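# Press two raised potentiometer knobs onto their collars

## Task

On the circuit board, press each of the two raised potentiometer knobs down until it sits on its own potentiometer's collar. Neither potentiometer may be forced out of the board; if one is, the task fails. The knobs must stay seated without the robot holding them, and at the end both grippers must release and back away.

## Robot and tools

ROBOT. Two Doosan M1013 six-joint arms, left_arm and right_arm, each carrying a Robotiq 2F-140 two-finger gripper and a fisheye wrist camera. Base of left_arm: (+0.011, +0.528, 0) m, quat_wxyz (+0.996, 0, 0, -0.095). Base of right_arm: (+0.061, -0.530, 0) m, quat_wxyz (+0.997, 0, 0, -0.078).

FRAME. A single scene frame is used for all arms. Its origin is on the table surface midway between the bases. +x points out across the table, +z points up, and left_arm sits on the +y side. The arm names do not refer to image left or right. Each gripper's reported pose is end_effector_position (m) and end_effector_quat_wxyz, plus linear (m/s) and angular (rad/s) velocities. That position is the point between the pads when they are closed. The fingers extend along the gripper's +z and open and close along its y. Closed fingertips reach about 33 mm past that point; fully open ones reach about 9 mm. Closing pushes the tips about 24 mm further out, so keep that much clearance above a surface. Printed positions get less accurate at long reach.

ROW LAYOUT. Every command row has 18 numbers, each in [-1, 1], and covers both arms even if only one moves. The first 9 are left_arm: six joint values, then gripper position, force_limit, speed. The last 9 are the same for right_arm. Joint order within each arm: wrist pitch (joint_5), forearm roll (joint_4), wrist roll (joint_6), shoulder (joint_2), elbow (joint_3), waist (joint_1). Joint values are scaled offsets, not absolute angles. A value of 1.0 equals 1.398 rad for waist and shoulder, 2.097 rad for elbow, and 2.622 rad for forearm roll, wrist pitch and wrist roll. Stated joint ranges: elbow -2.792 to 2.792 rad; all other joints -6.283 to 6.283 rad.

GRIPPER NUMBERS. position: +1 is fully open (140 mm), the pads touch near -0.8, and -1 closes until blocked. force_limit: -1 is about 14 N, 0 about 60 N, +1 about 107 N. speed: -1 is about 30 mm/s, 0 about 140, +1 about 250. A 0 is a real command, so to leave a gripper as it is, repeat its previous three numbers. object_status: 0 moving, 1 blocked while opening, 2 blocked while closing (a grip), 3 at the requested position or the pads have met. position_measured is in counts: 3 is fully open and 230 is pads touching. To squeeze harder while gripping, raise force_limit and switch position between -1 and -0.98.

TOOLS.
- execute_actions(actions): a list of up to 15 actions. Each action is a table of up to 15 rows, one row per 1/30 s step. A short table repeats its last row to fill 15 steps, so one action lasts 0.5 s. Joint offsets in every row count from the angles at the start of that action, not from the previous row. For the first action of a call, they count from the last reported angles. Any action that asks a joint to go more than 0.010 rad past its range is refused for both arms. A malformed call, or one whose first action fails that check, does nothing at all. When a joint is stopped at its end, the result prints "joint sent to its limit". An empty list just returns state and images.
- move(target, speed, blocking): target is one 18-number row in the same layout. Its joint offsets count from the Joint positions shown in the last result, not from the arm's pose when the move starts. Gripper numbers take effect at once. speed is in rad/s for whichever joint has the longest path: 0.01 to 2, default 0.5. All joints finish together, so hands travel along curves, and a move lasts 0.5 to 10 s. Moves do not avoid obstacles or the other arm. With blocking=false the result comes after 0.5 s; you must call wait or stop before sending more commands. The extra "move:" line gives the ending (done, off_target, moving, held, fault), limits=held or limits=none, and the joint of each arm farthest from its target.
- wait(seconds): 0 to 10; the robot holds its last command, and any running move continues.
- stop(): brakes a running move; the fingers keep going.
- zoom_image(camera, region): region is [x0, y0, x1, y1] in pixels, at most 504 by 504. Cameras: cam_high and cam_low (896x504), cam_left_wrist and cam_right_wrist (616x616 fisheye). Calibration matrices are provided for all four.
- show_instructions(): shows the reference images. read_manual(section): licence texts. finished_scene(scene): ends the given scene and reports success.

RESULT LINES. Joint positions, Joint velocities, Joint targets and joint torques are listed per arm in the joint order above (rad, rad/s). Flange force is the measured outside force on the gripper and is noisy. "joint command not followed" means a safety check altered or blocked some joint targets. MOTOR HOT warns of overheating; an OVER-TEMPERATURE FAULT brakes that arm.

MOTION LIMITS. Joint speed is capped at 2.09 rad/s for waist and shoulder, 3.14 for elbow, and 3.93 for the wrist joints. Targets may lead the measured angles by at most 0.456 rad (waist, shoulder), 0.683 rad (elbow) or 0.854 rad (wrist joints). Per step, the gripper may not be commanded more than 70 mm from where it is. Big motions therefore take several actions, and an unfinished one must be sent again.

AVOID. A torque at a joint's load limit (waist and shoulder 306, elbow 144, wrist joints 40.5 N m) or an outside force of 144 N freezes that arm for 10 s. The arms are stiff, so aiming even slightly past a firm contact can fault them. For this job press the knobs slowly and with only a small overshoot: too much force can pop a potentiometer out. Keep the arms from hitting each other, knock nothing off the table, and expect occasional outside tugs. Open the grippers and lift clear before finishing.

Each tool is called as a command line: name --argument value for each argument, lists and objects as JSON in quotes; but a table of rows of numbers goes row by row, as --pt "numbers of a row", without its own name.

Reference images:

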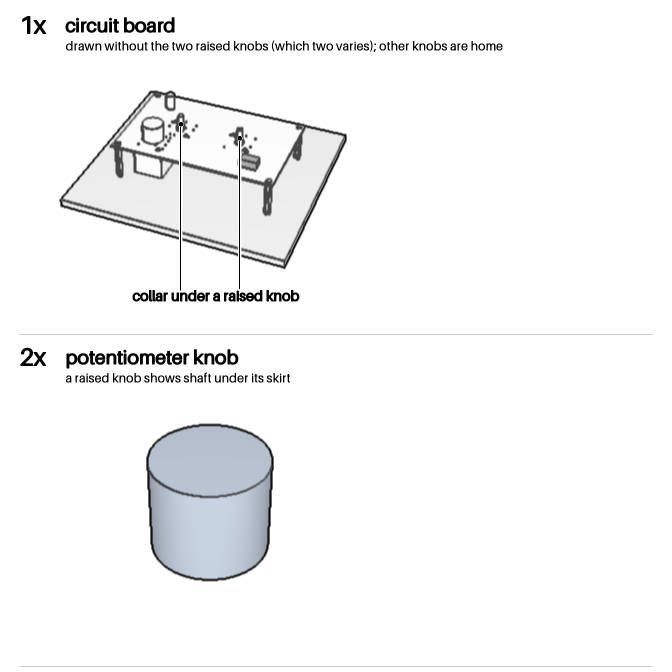

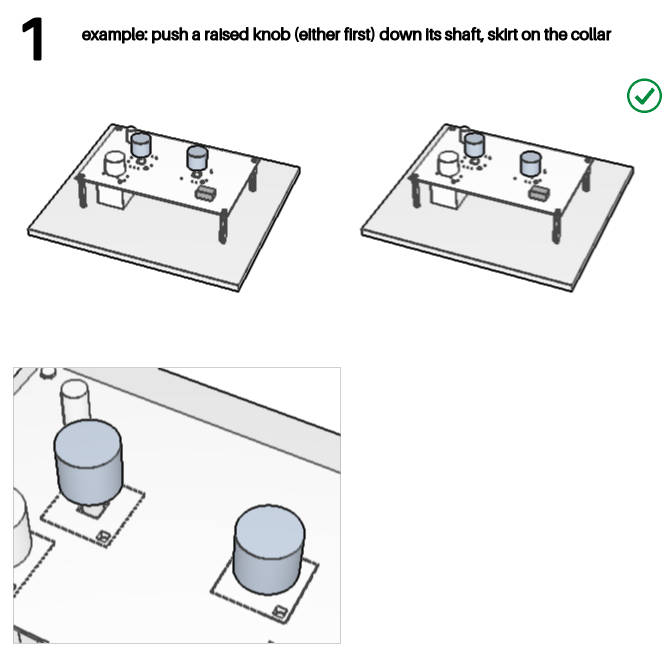

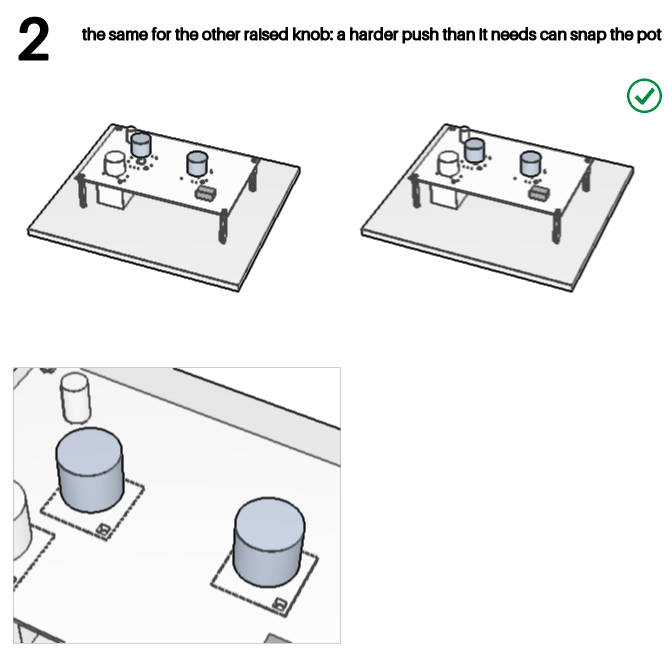

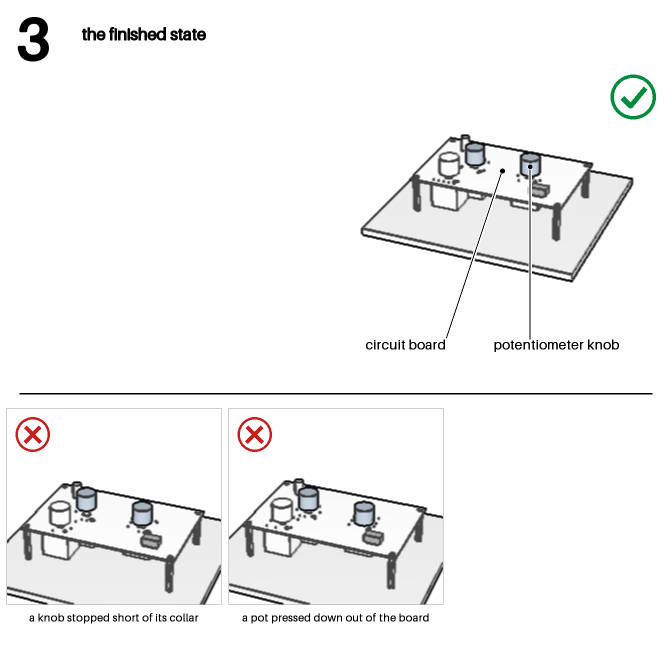

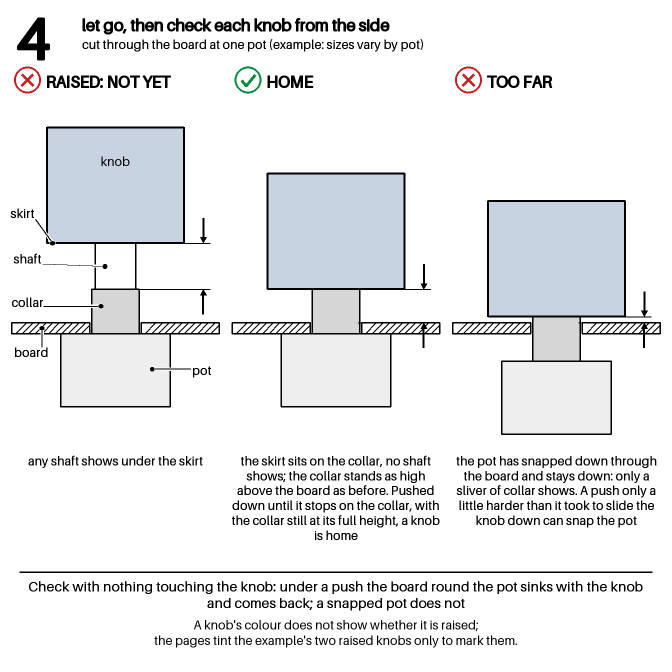

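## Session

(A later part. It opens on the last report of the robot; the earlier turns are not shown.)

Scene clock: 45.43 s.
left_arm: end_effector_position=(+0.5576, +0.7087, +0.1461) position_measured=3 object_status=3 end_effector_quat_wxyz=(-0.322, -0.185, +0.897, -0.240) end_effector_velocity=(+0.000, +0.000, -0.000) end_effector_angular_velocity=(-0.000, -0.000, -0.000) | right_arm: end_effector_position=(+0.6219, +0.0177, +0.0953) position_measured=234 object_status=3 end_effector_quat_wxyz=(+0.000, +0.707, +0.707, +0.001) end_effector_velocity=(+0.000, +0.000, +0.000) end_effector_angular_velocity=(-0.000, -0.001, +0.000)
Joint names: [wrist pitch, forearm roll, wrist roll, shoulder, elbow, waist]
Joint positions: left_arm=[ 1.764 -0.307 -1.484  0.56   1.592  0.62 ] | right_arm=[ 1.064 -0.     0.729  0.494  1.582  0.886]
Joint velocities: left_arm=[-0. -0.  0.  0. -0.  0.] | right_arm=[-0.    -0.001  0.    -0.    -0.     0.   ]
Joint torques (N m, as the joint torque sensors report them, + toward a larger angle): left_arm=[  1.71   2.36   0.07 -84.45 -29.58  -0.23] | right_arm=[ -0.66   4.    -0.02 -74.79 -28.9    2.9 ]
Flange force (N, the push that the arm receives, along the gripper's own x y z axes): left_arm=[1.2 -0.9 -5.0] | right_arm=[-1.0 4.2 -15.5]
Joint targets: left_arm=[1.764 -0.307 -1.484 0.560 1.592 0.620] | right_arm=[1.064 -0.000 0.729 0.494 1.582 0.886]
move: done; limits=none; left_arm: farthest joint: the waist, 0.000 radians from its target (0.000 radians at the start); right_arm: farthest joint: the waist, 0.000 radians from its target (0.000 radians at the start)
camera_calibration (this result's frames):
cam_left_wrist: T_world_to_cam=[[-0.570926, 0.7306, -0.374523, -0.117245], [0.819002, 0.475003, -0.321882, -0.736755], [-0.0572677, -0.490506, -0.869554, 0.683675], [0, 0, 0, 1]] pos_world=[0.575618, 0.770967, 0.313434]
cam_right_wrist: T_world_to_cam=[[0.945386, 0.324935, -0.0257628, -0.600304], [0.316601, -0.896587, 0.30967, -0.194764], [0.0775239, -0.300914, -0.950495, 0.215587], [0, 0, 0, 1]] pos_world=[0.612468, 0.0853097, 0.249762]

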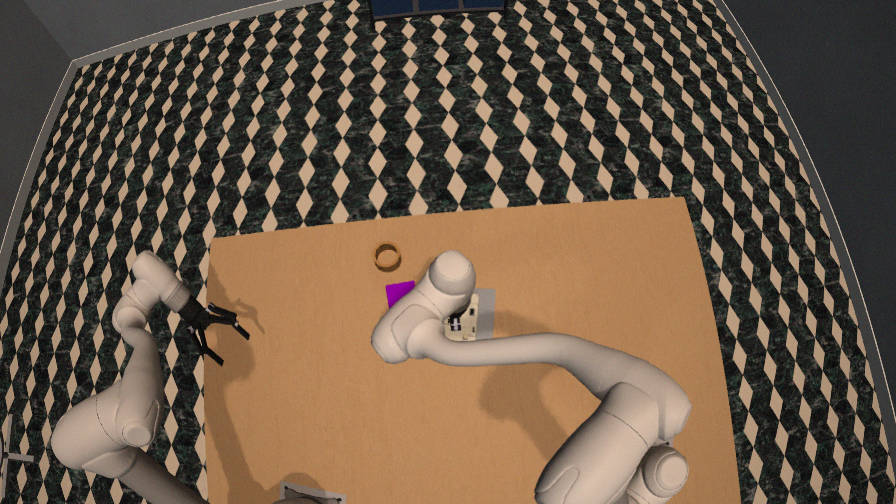

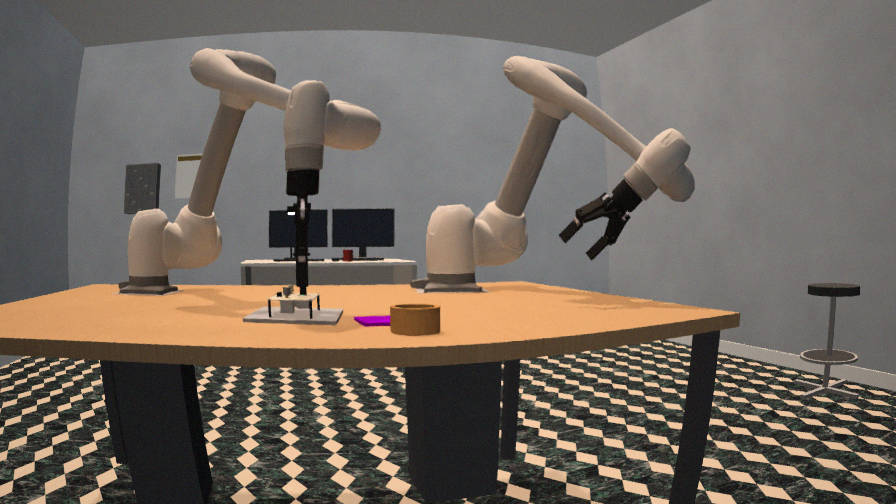

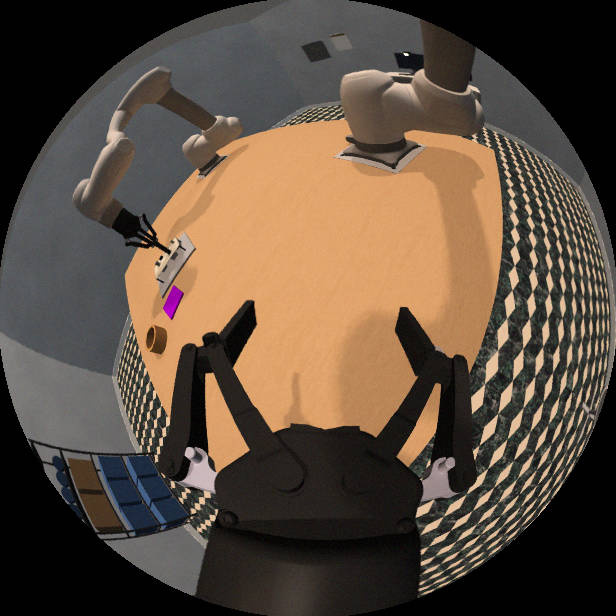

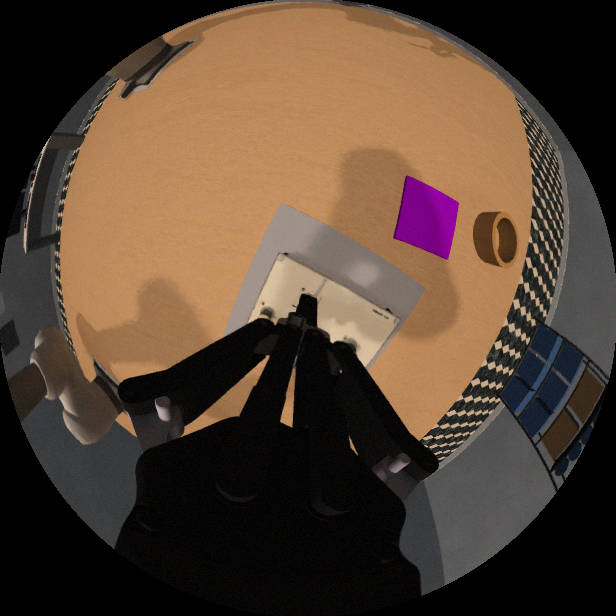

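move --target '[0,0,0,0,0,0,1,0,0, -0.000603,0,0,0.0005365,0.0003963,0,-1,0.5,1]' --speed 0.01

wait --seconds 0

Scene clock: 46.50 s.
left_arm: end_effector_position=(+0.5576, +0.7087, +0.1461) position_measured=3 object_status=3 end_effector_quat_wxyz=(-0.322, -0.185, +0.897, -0.240) end_effector_velocity=(-0.000, +0.000, -0.000) end_effector_angular_velocity=(+0.000, +0.000, +0.000) | right_arm: end_effector_position=(+0.6219, +0.0177, +0.0943) position_measured=234 object_status=3 end_effector_quat_wxyz=(+0.000, +0.707, +0.707, +0.001) end_effector_velocity=(+0.000, +0.000, +0.000) end_effector_angular_velocity=(-0.000, -0.000, +0.000)
Joint names: [wrist pitch, forearm roll, wrist roll, shoulder, elbow, waist]
Joint positions: left_arm=[ 1.764 -0.307 -1.484  0.56   1.592  0.62 ] | right_arm=[ 1.063 -0.     0.729  0.495  1.583  0.886]
Joint velocities: left_arm=[-0. -0. -0.  0.  0.  0.] | right_arm=[ 0. -0. -0.  0. -0.  0.]
Joint torques (N m, as the joint torque sensors report them, + toward a larger angle): left_arm=[  1.8    2.38   0.04 -83.11 -29.2   -1.79] | right_arm=[ -0.07   4.1    0.09 -74.57 -29.02   2.28]
Flange force (N, the push that the arm receives, along the gripper's own x y z axes): left_arm=[3.0 0.6 -5.6] | right_arm=[-1.3 3.0 -14.6]
Joint targets: left_arm=[1.764 -0.307 -1.484 0.560 1.592 0.620] | right_arm=[1.063 -0.000 0.729 0.495 1.583 0.886]
move: done; limits=none; left_arm: farthest joint: the waist, 0.000 radians from its target (0.000 radians at the start); right_arm: farthest joint: the waist, 0.000 radians from its target (0.000 radians at the start)
camera_calibration (this result's frames):
cam_left_wrist: T_world_to_cam=[[-0.570926, 0.7306, -0.374523, -0.117245], [0.819002, 0.475003, -0.321882, -0.736755], [-0.0572678, -0.490506, -0.869554, 0.683675], [0, 0, 0, 1]] pos_world=[0.575618, 0.770967, 0.313434]
cam_right_wrist: T_world_to_cam=[[0.945386, 0.324935, -0.025762, -0.600313], [0.316601, -0.896587, 0.30967, -0.194467], [0.0775247, -0.300914, -0.950495, 0.214651], [0, 0, 0, 1]] pos_world=[0.612455, 0.0852974, 0.24878]

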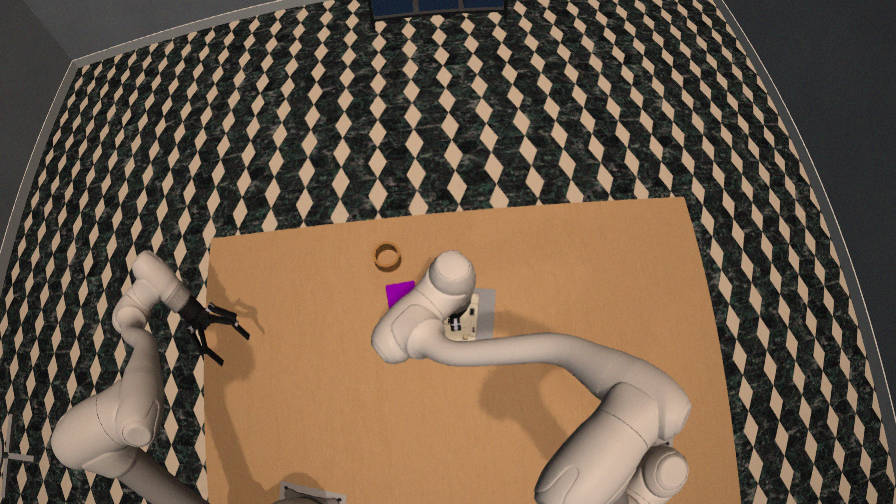

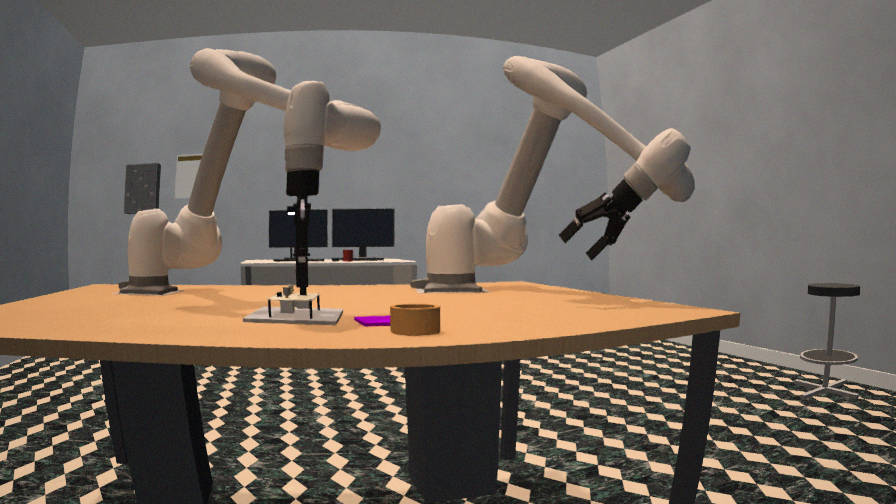

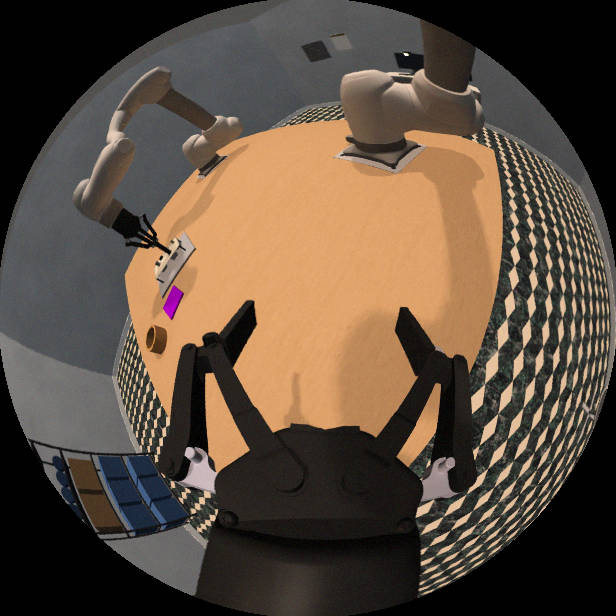

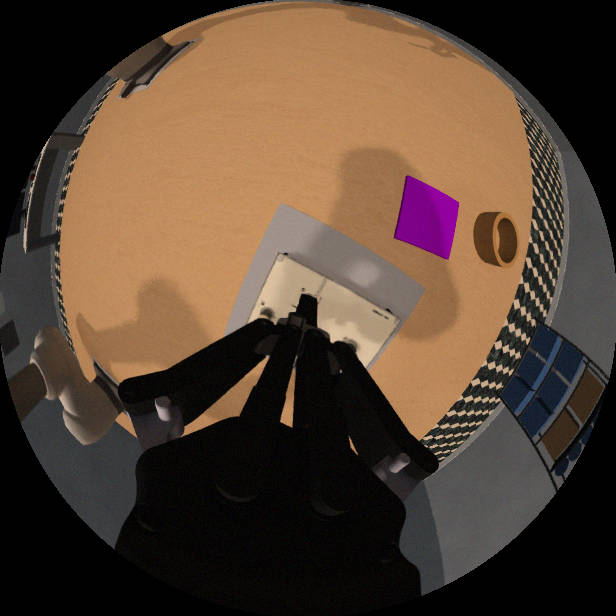

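Scene clock: 46.50 s.
left_arm: end_effector_position=(+0.5576, +0.7087, +0.1461) position_measured=3 object_status=3 end_effector_quat_wxyz=(-0.322, -0.185, +0.897, -0.240) end_effector_velocity=(-0.000, +0.000, -0.000) end_effector_angular_velocity=(+0.000, +0.000, +0.000) | right_arm: end_effector_position=(+0.6219, +0.0177, +0.0943) position_measured=234 object_status=3 end_effector_quat_wxyz=(+0.000, +0.707, +0.707, +0.001) end_effector_velocity=(+0.000, +0.000, +0.000) end_effector_angular_velocity=(-0.000, -0.000, +0.000)
Joint names: [wrist pitch, forearm roll, wrist roll, shoulder, elbow, waist]
Joint positions: left_arm=[ 1.764 -0.307 -1.484  0.56   1.592  0.62 ] | right_arm=[ 1.063 -0.     0.729  0.495  1.583  0.886]
Joint velocities: left_arm=[-0. -0. -0.  0.  0.  0.] | right_arm=[ 0. -0. -0.  0. -0.  0.]
Joint torques (N m, as the joint torque sensors report them, + toward a larger angle): left_arm=[  1.8    2.38   0.04 -83.11 -29.2   -1.79] | right_arm=[ -0.07   4.1    0.09 -74.57 -29.02   2.28]
Flange force (N, the push that the arm receives, along the gripper's own x y z axes): left_arm=[3.0 0.6 -5.6] | right_arm=[-1.3 3.0 -14.6]
Joint targets: left_arm=[1.764 -0.307 -1.484 0.560 1.592 0.620] | right_arm=[1.063 -0.000 0.729 0.495 1.583 0.886]
camera_calibration (this result's frames):
cam_left_wrist: T_world_to_cam=[[-0.570926, 0.7306, -0.374523, -0.117245], [0.819002, 0.475003, -0.321882, -0.736755], [-0.0572678, -0.490506, -0.869554, 0.683675], [0, 0, 0, 1]] pos_world=[0.575618, 0.770967, 0.313434]
cam_right_wrist: T_world_to_cam=[[0.945386, 0.324935, -0.025762, -0.600313], [0.316601, -0.896587, 0.30967, -0.194467], [0.0775247, -0.300914, -0.950495, 0.214651], [0, 0, 0, 1]] pos_world=[0.612455, 0.0852974, 0.24878]

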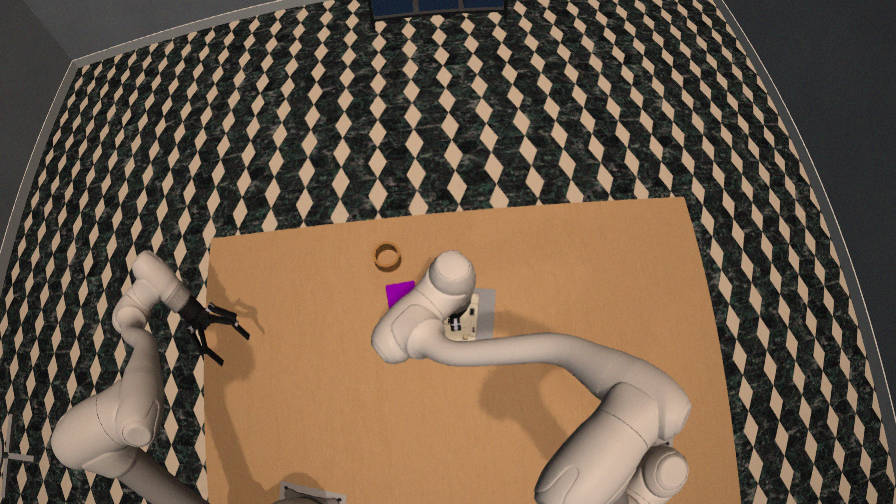

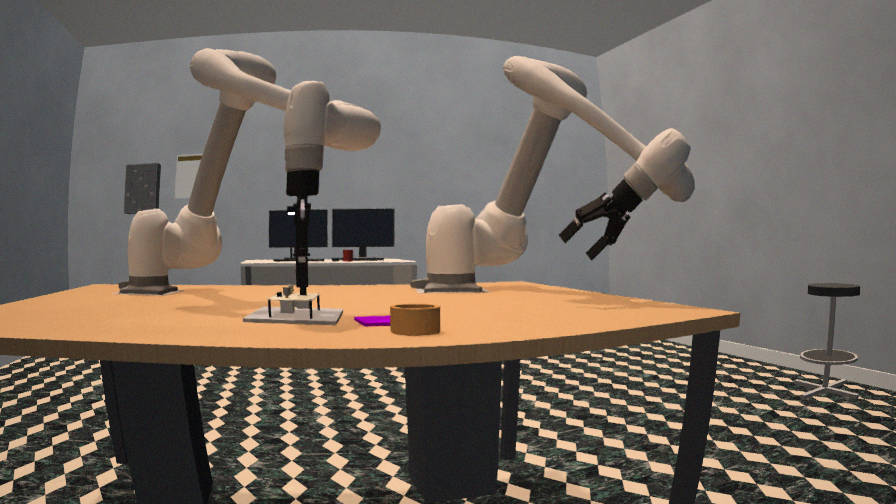

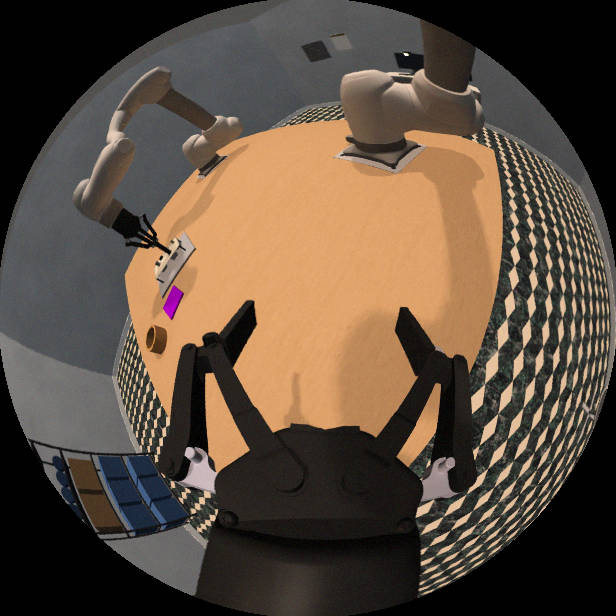

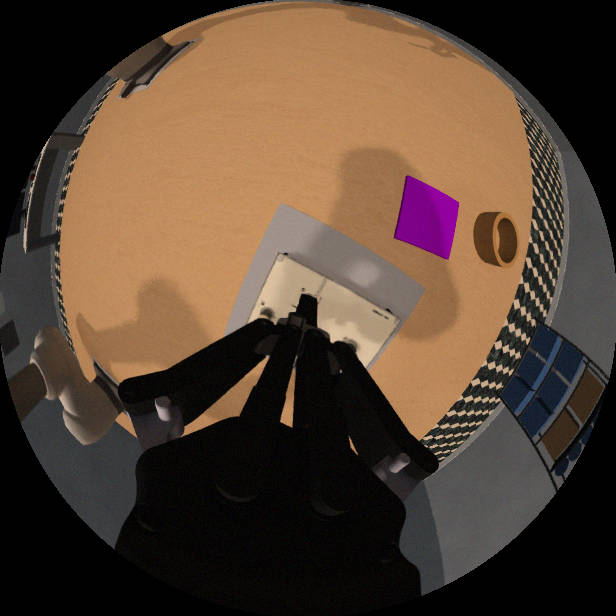

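wait --seconds 0

Scene clock: 47.27 s.
left_arm: end_effector_position=(+0.5576, +0.7087, +0.1461) position_measured=3 object_status=3 end_effector_quat_wxyz=(-0.322, -0.185, +0.897, -0.240) end_effector_velocity=(+0.000, +0.001, +0.000) end_effector_angular_velocity=(+0.000, -0.001, +0.001) | right_arm: end_effector_position=(+0.6219, +0.0177, +0.0943) position_measured=234 object_status=3 end_effector_quat_wxyz=(+0.000, +0.707, +0.707, +0.001) end_effector_velocity=(-0.000, -0.000, -0.000) end_effector_angular_velocity=(-0.000, +0.000, +0.002)
Joint names: [wrist pitch, forearm roll, wrist roll, shoulder, elbow, waist]
Joint positions: left_arm=[ 1.764 -0.307 -1.484  0.56   1.592  0.62 ] | right_arm=[ 1.063 -0.     0.729  0.495  1.583  0.886]
Joint velocities: left_arm=[-0.    -0.     0.     0.    -0.001  0.001] | right_arm=[ 0.    -0.    -0.001  0.     0.     0.   ]
Joint torques (N m, as the joint torque sensors report them, + toward a larger angle): left_arm=[  1.72   2.48   0.   -83.89 -29.39  -1.51] | right_arm=[ -0.6    3.74  -0.12 -75.82 -29.52   2.54]
Flange force (N, the push that the arm receives, along the gripper's own x y z axes): left_arm=[2.0 0.5 -5.8] | right_arm=[-0.7 3.7 -14.0]
Joint targets: left_arm=[1.764 -0.307 -1.484 0.560 1.592 0.620] | right_arm=[1.063 -0.000 0.729 0.495 1.583 0.886]
camera_calibration (this result's frames):
cam_left_wrist: T_world_to_cam=[[-0.570926, 0.7306, -0.374522, -0.117245], [0.819002, 0.475003, -0.321882, -0.736755], [-0.0572679, -0.490505, -0.869554, 0.683675], [0, 0, 0, 1]] pos_world=[0.575618, 0.770967, 0.313434]
cam_right_wrist: T_world_to_cam=[[0.945385, 0.324935, -0.0257632, -0.600312], [0.316601, -0.896587, 0.30967, -0.194464], [0.0775237, -0.300914, -0.950495, 0.21464], [0, 0, 0, 1]] pos_world=[0.612454, 0.0852969, 0.248768]

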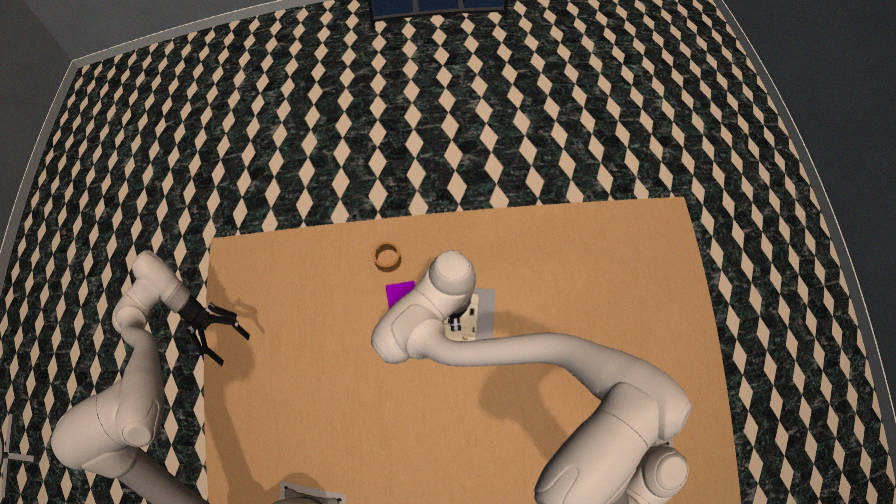

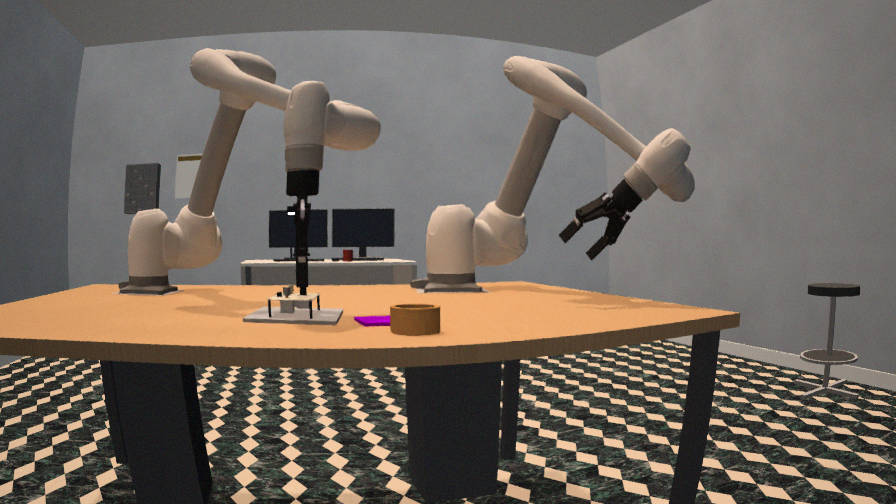

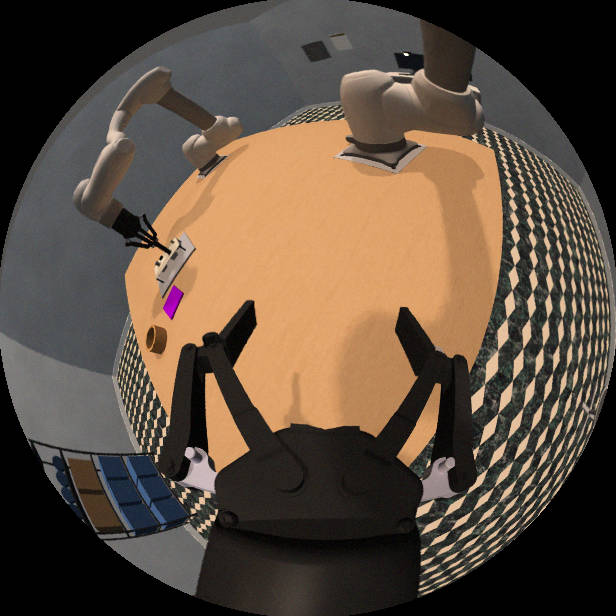

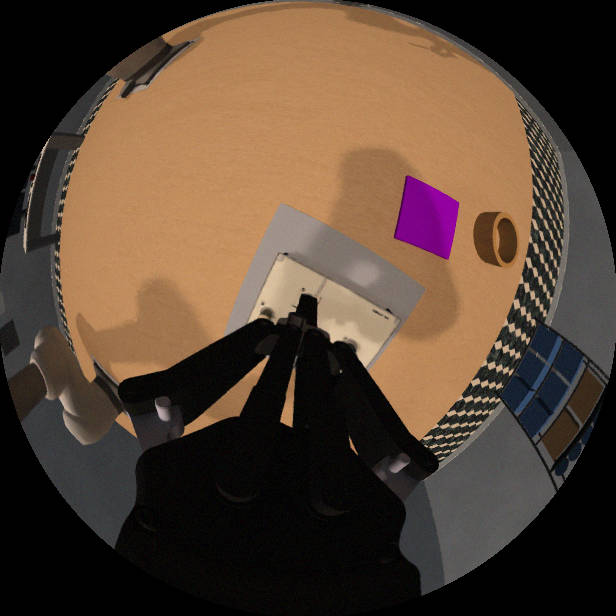

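move --target '[0,0,0,0,0,0,1,0,0, -0.00024,0,0,0.000215,0.000159,0,-1,0.5,1]' --speed 0.01

wait --seconds 0.3

Scene clock: 48.13 s.
left_arm: end_effector_position=(+0.5576, +0.7087, +0.1461) position_measured=3 object_status=3 end_effector_quat_wxyz=(-0.322, -0.185, +0.897, -0.240) end_effector_velocity=(+0.001, +0.000, +0.001) end_effector_angular_velocity=(+0.001, -0.002, -0.000) | right_arm: end_effector_position=(+0.6219, +0.0177, +0.0939) position_measured=234 object_status=3 end_effector_quat_wxyz=(+0.000, +0.707, +0.707, +0.001) end_effector_velocity=(-0.000, -0.000, -0.000) end_effector_angular_velocity=(-0.001, +0.000, +0.001)
Joint names: [wrist pitch, forearm roll, wrist roll, shoulder, elbow, waist]
Joint positions: left_arm=[ 1.764 -0.307 -1.484  0.56   1.592  0.62 ] | right_arm=[ 1.062 -0.     0.729  0.495  1.584  0.886]
Joint velocities: left_arm=[ 0.     0.     0.    -0.    -0.002 -0.   ] | right_arm=[ 0.001 -0.001 -0.001 -0.     0.    -0.   ]
Joint torques (N m, as the joint torque sensors report them, + toward a larger angle): left_arm=[  1.7    2.39   0.   -84.25 -29.8   -0.38] | right_arm=[ -0.14   3.89  -0.03 -74.48 -28.24   4.97]
Flange force (N, the push that the arm receives, along the gripper's own x y z axes): left_arm=[1.7 -0.8 -4.7] | right_arm=[-2.6 6.3 -15.4]
Joint targets: left_arm=[1.764 -0.307 -1.484 0.560 1.592 0.620] | right_arm=[1.062 -0.000 0.729 0.495 1.584 0.886]
move: done; limits=none; left_arm: farthest joint: the waist, 0.000 radians from its target (0.000 radians at the start); right_arm: farthest joint: the waist, 0.000 radians from its target (0.000 radians at the start)
camera_calibration (this result's frames):
cam_left_wrist: T_world_to_cam=[[-0.570926, 0.7306, -0.374522, -0.117245], [0.819002, 0.475003, -0.321882, -0.736755], [-0.057268, -0.490505, -0.869554, 0.683675], [0, 0, 0, 1]] pos_world=[0.575618, 0.770967, 0.313434]
cam_right_wrist: T_world_to_cam=[[0.945385, 0.324935, -0.025767, -0.600313], [0.316602, -0.896586, 0.309672, -0.194346], [0.0775208, -0.300917, -0.950494, 0.214266], [0, 0, 0, 1]] pos_world=[0.612448, 0.0852912, 0.248374]

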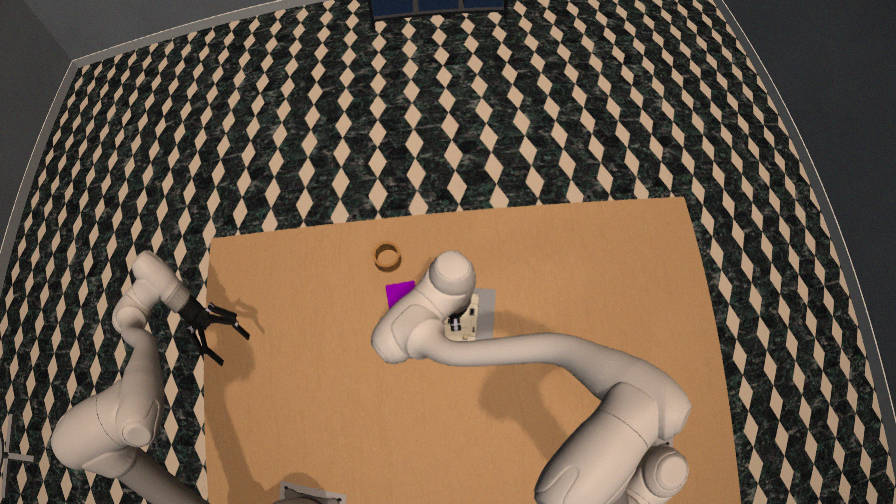

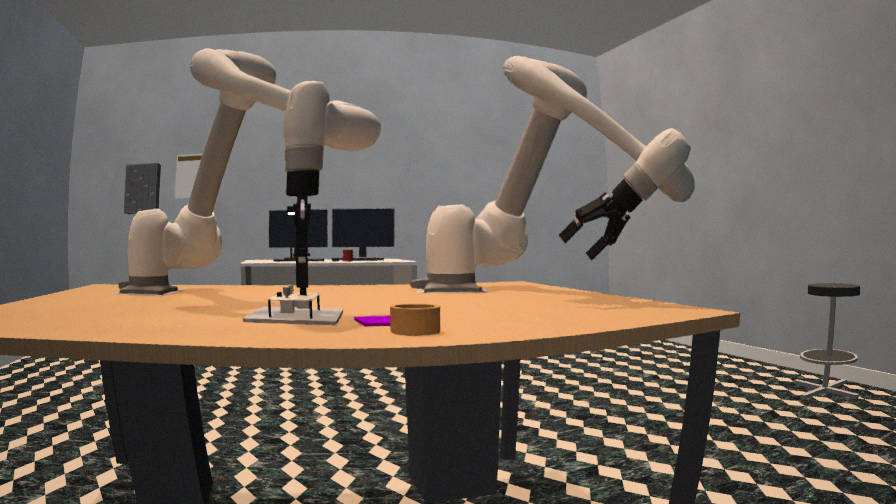

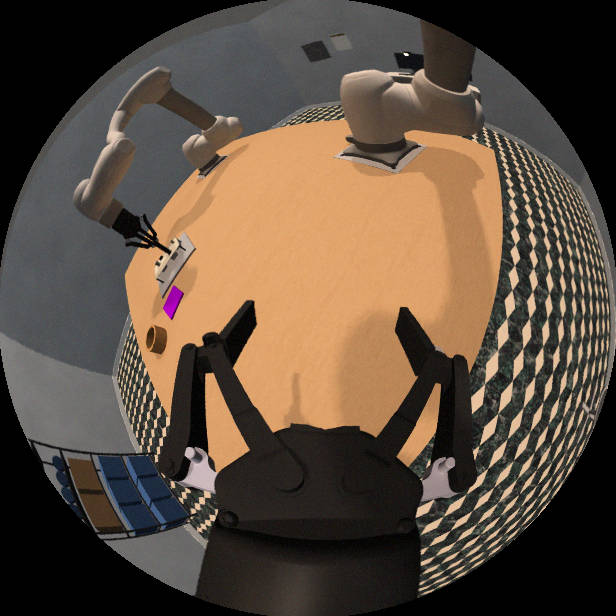

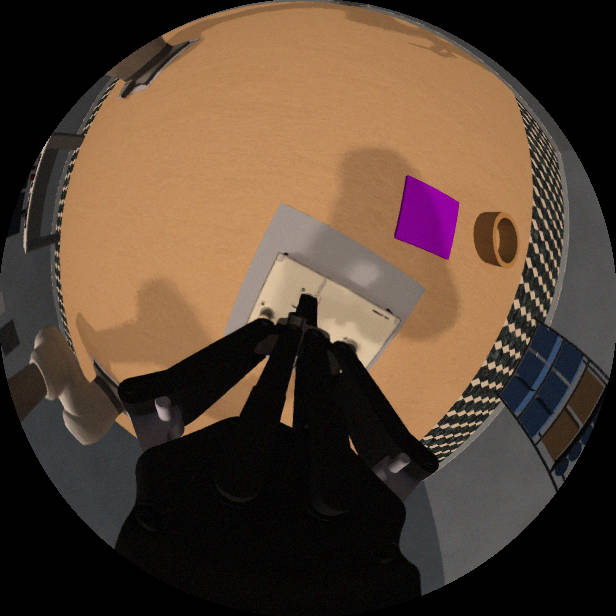

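Scene clock: 48.43 s.
left_arm: end_effector_position=(+0.5576, +0.7087, +0.1461) position_measured=3 object_status=3 end_effector_quat_wxyz=(-0.322, -0.185, +0.897, -0.240) end_effector_velocity=(+0.000, -0.000, +0.001) end_effector_angular_velocity=(-0.000, +0.000, -0.000) | right_arm: end_effector_position=(+0.6219, +0.0177, +0.0939) position_measured=234 object_status=3 end_effector_quat_wxyz=(+0.000, +0.707, +0.707, +0.001) end_effector_velocity=(+0.000, -0.000, +0.000) end_effector_angular_velocity=(-0.000, -0.001, +0.001)
Joint names: [wrist pitch, forearm roll, wrist roll, shoulder, elbow, waist]
Joint positions: left_arm=[ 1.764 -0.307 -1.484  0.56   1.592  0.62 ] | right_arm=[ 1.062 -0.     0.729  0.495  1.584  0.886]
Joint velocities: left_arm=[ 0.001  0.    -0.    -0.    -0.    -0.   ] | right_arm=[ 0.    -0.001 -0.001 -0.    -0.    -0.   ]
Joint torques (N m, as the joint torque sensors report them, + toward a larger angle): left_arm=[  1.6    2.4    0.03 -84.25 -29.51  -1.06] | right_arm=[ -0.17   3.88   0.4  -75.11 -28.23  -0.08]
Flange force (N, the push that the arm receives, along the gripper's own x y z axes): left_arm=[1.6 0.0 -5.6] | right_arm=[2.4 3.1 -15.0]
Joint targets: left_arm=[1.764 -0.307 -1.484 0.560 1.592 0.620] | right_arm=[1.062 -0.000 0.729 0.495 1.584 0.886]
wait: 0.30 s; at rest by 0.17 s
camera_calibration (this result's frames):
cam_right_wrist: T_world_to_cam=[[0.945385, 0.324935, -0.0257676, -0.600313], [0.316602, -0.896586, 0.309672, -0.194345], [0.0775202, -0.300917, -0.950494, 0.214262], [0, 0, 0, 1]] pos_world=[0.612447, 0.0852909, 0.24837]

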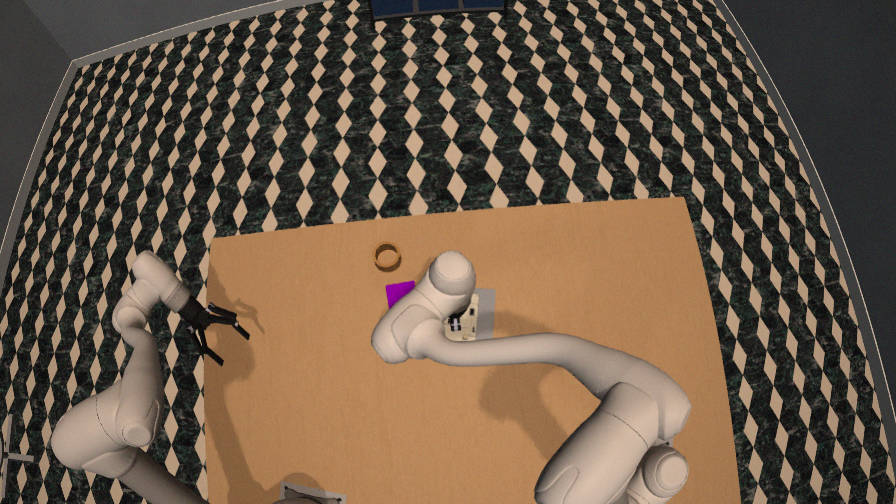

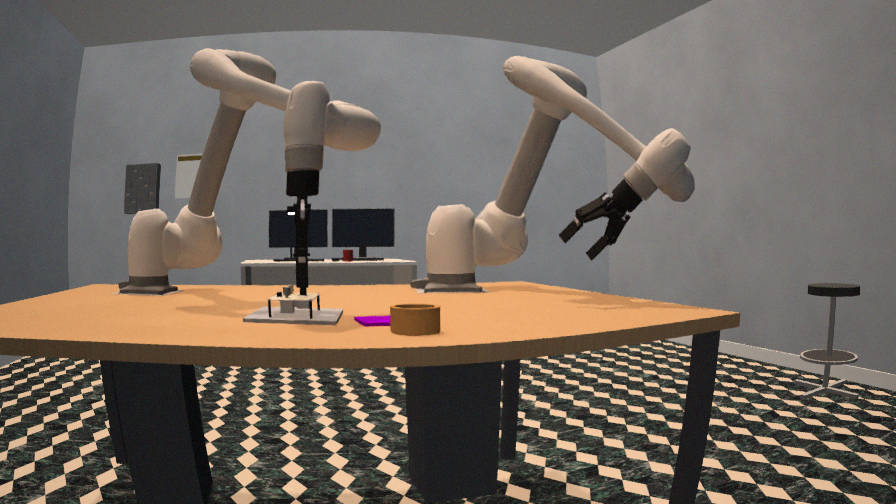

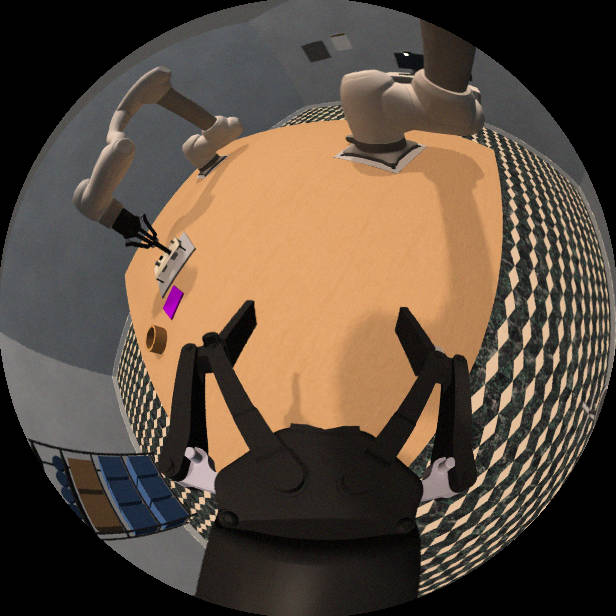

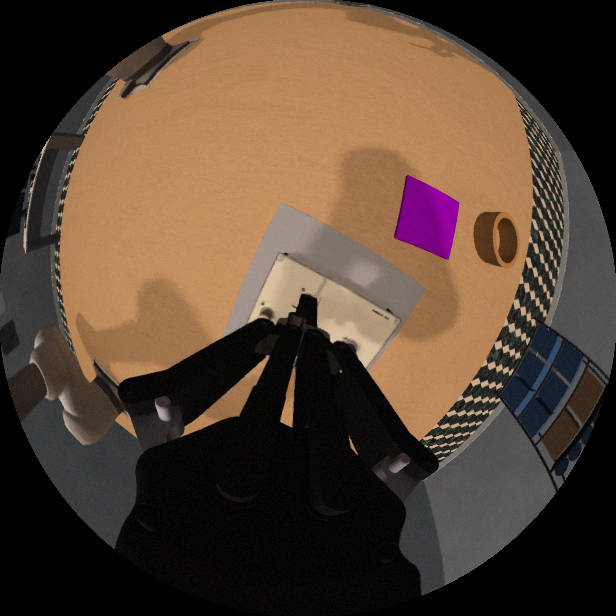

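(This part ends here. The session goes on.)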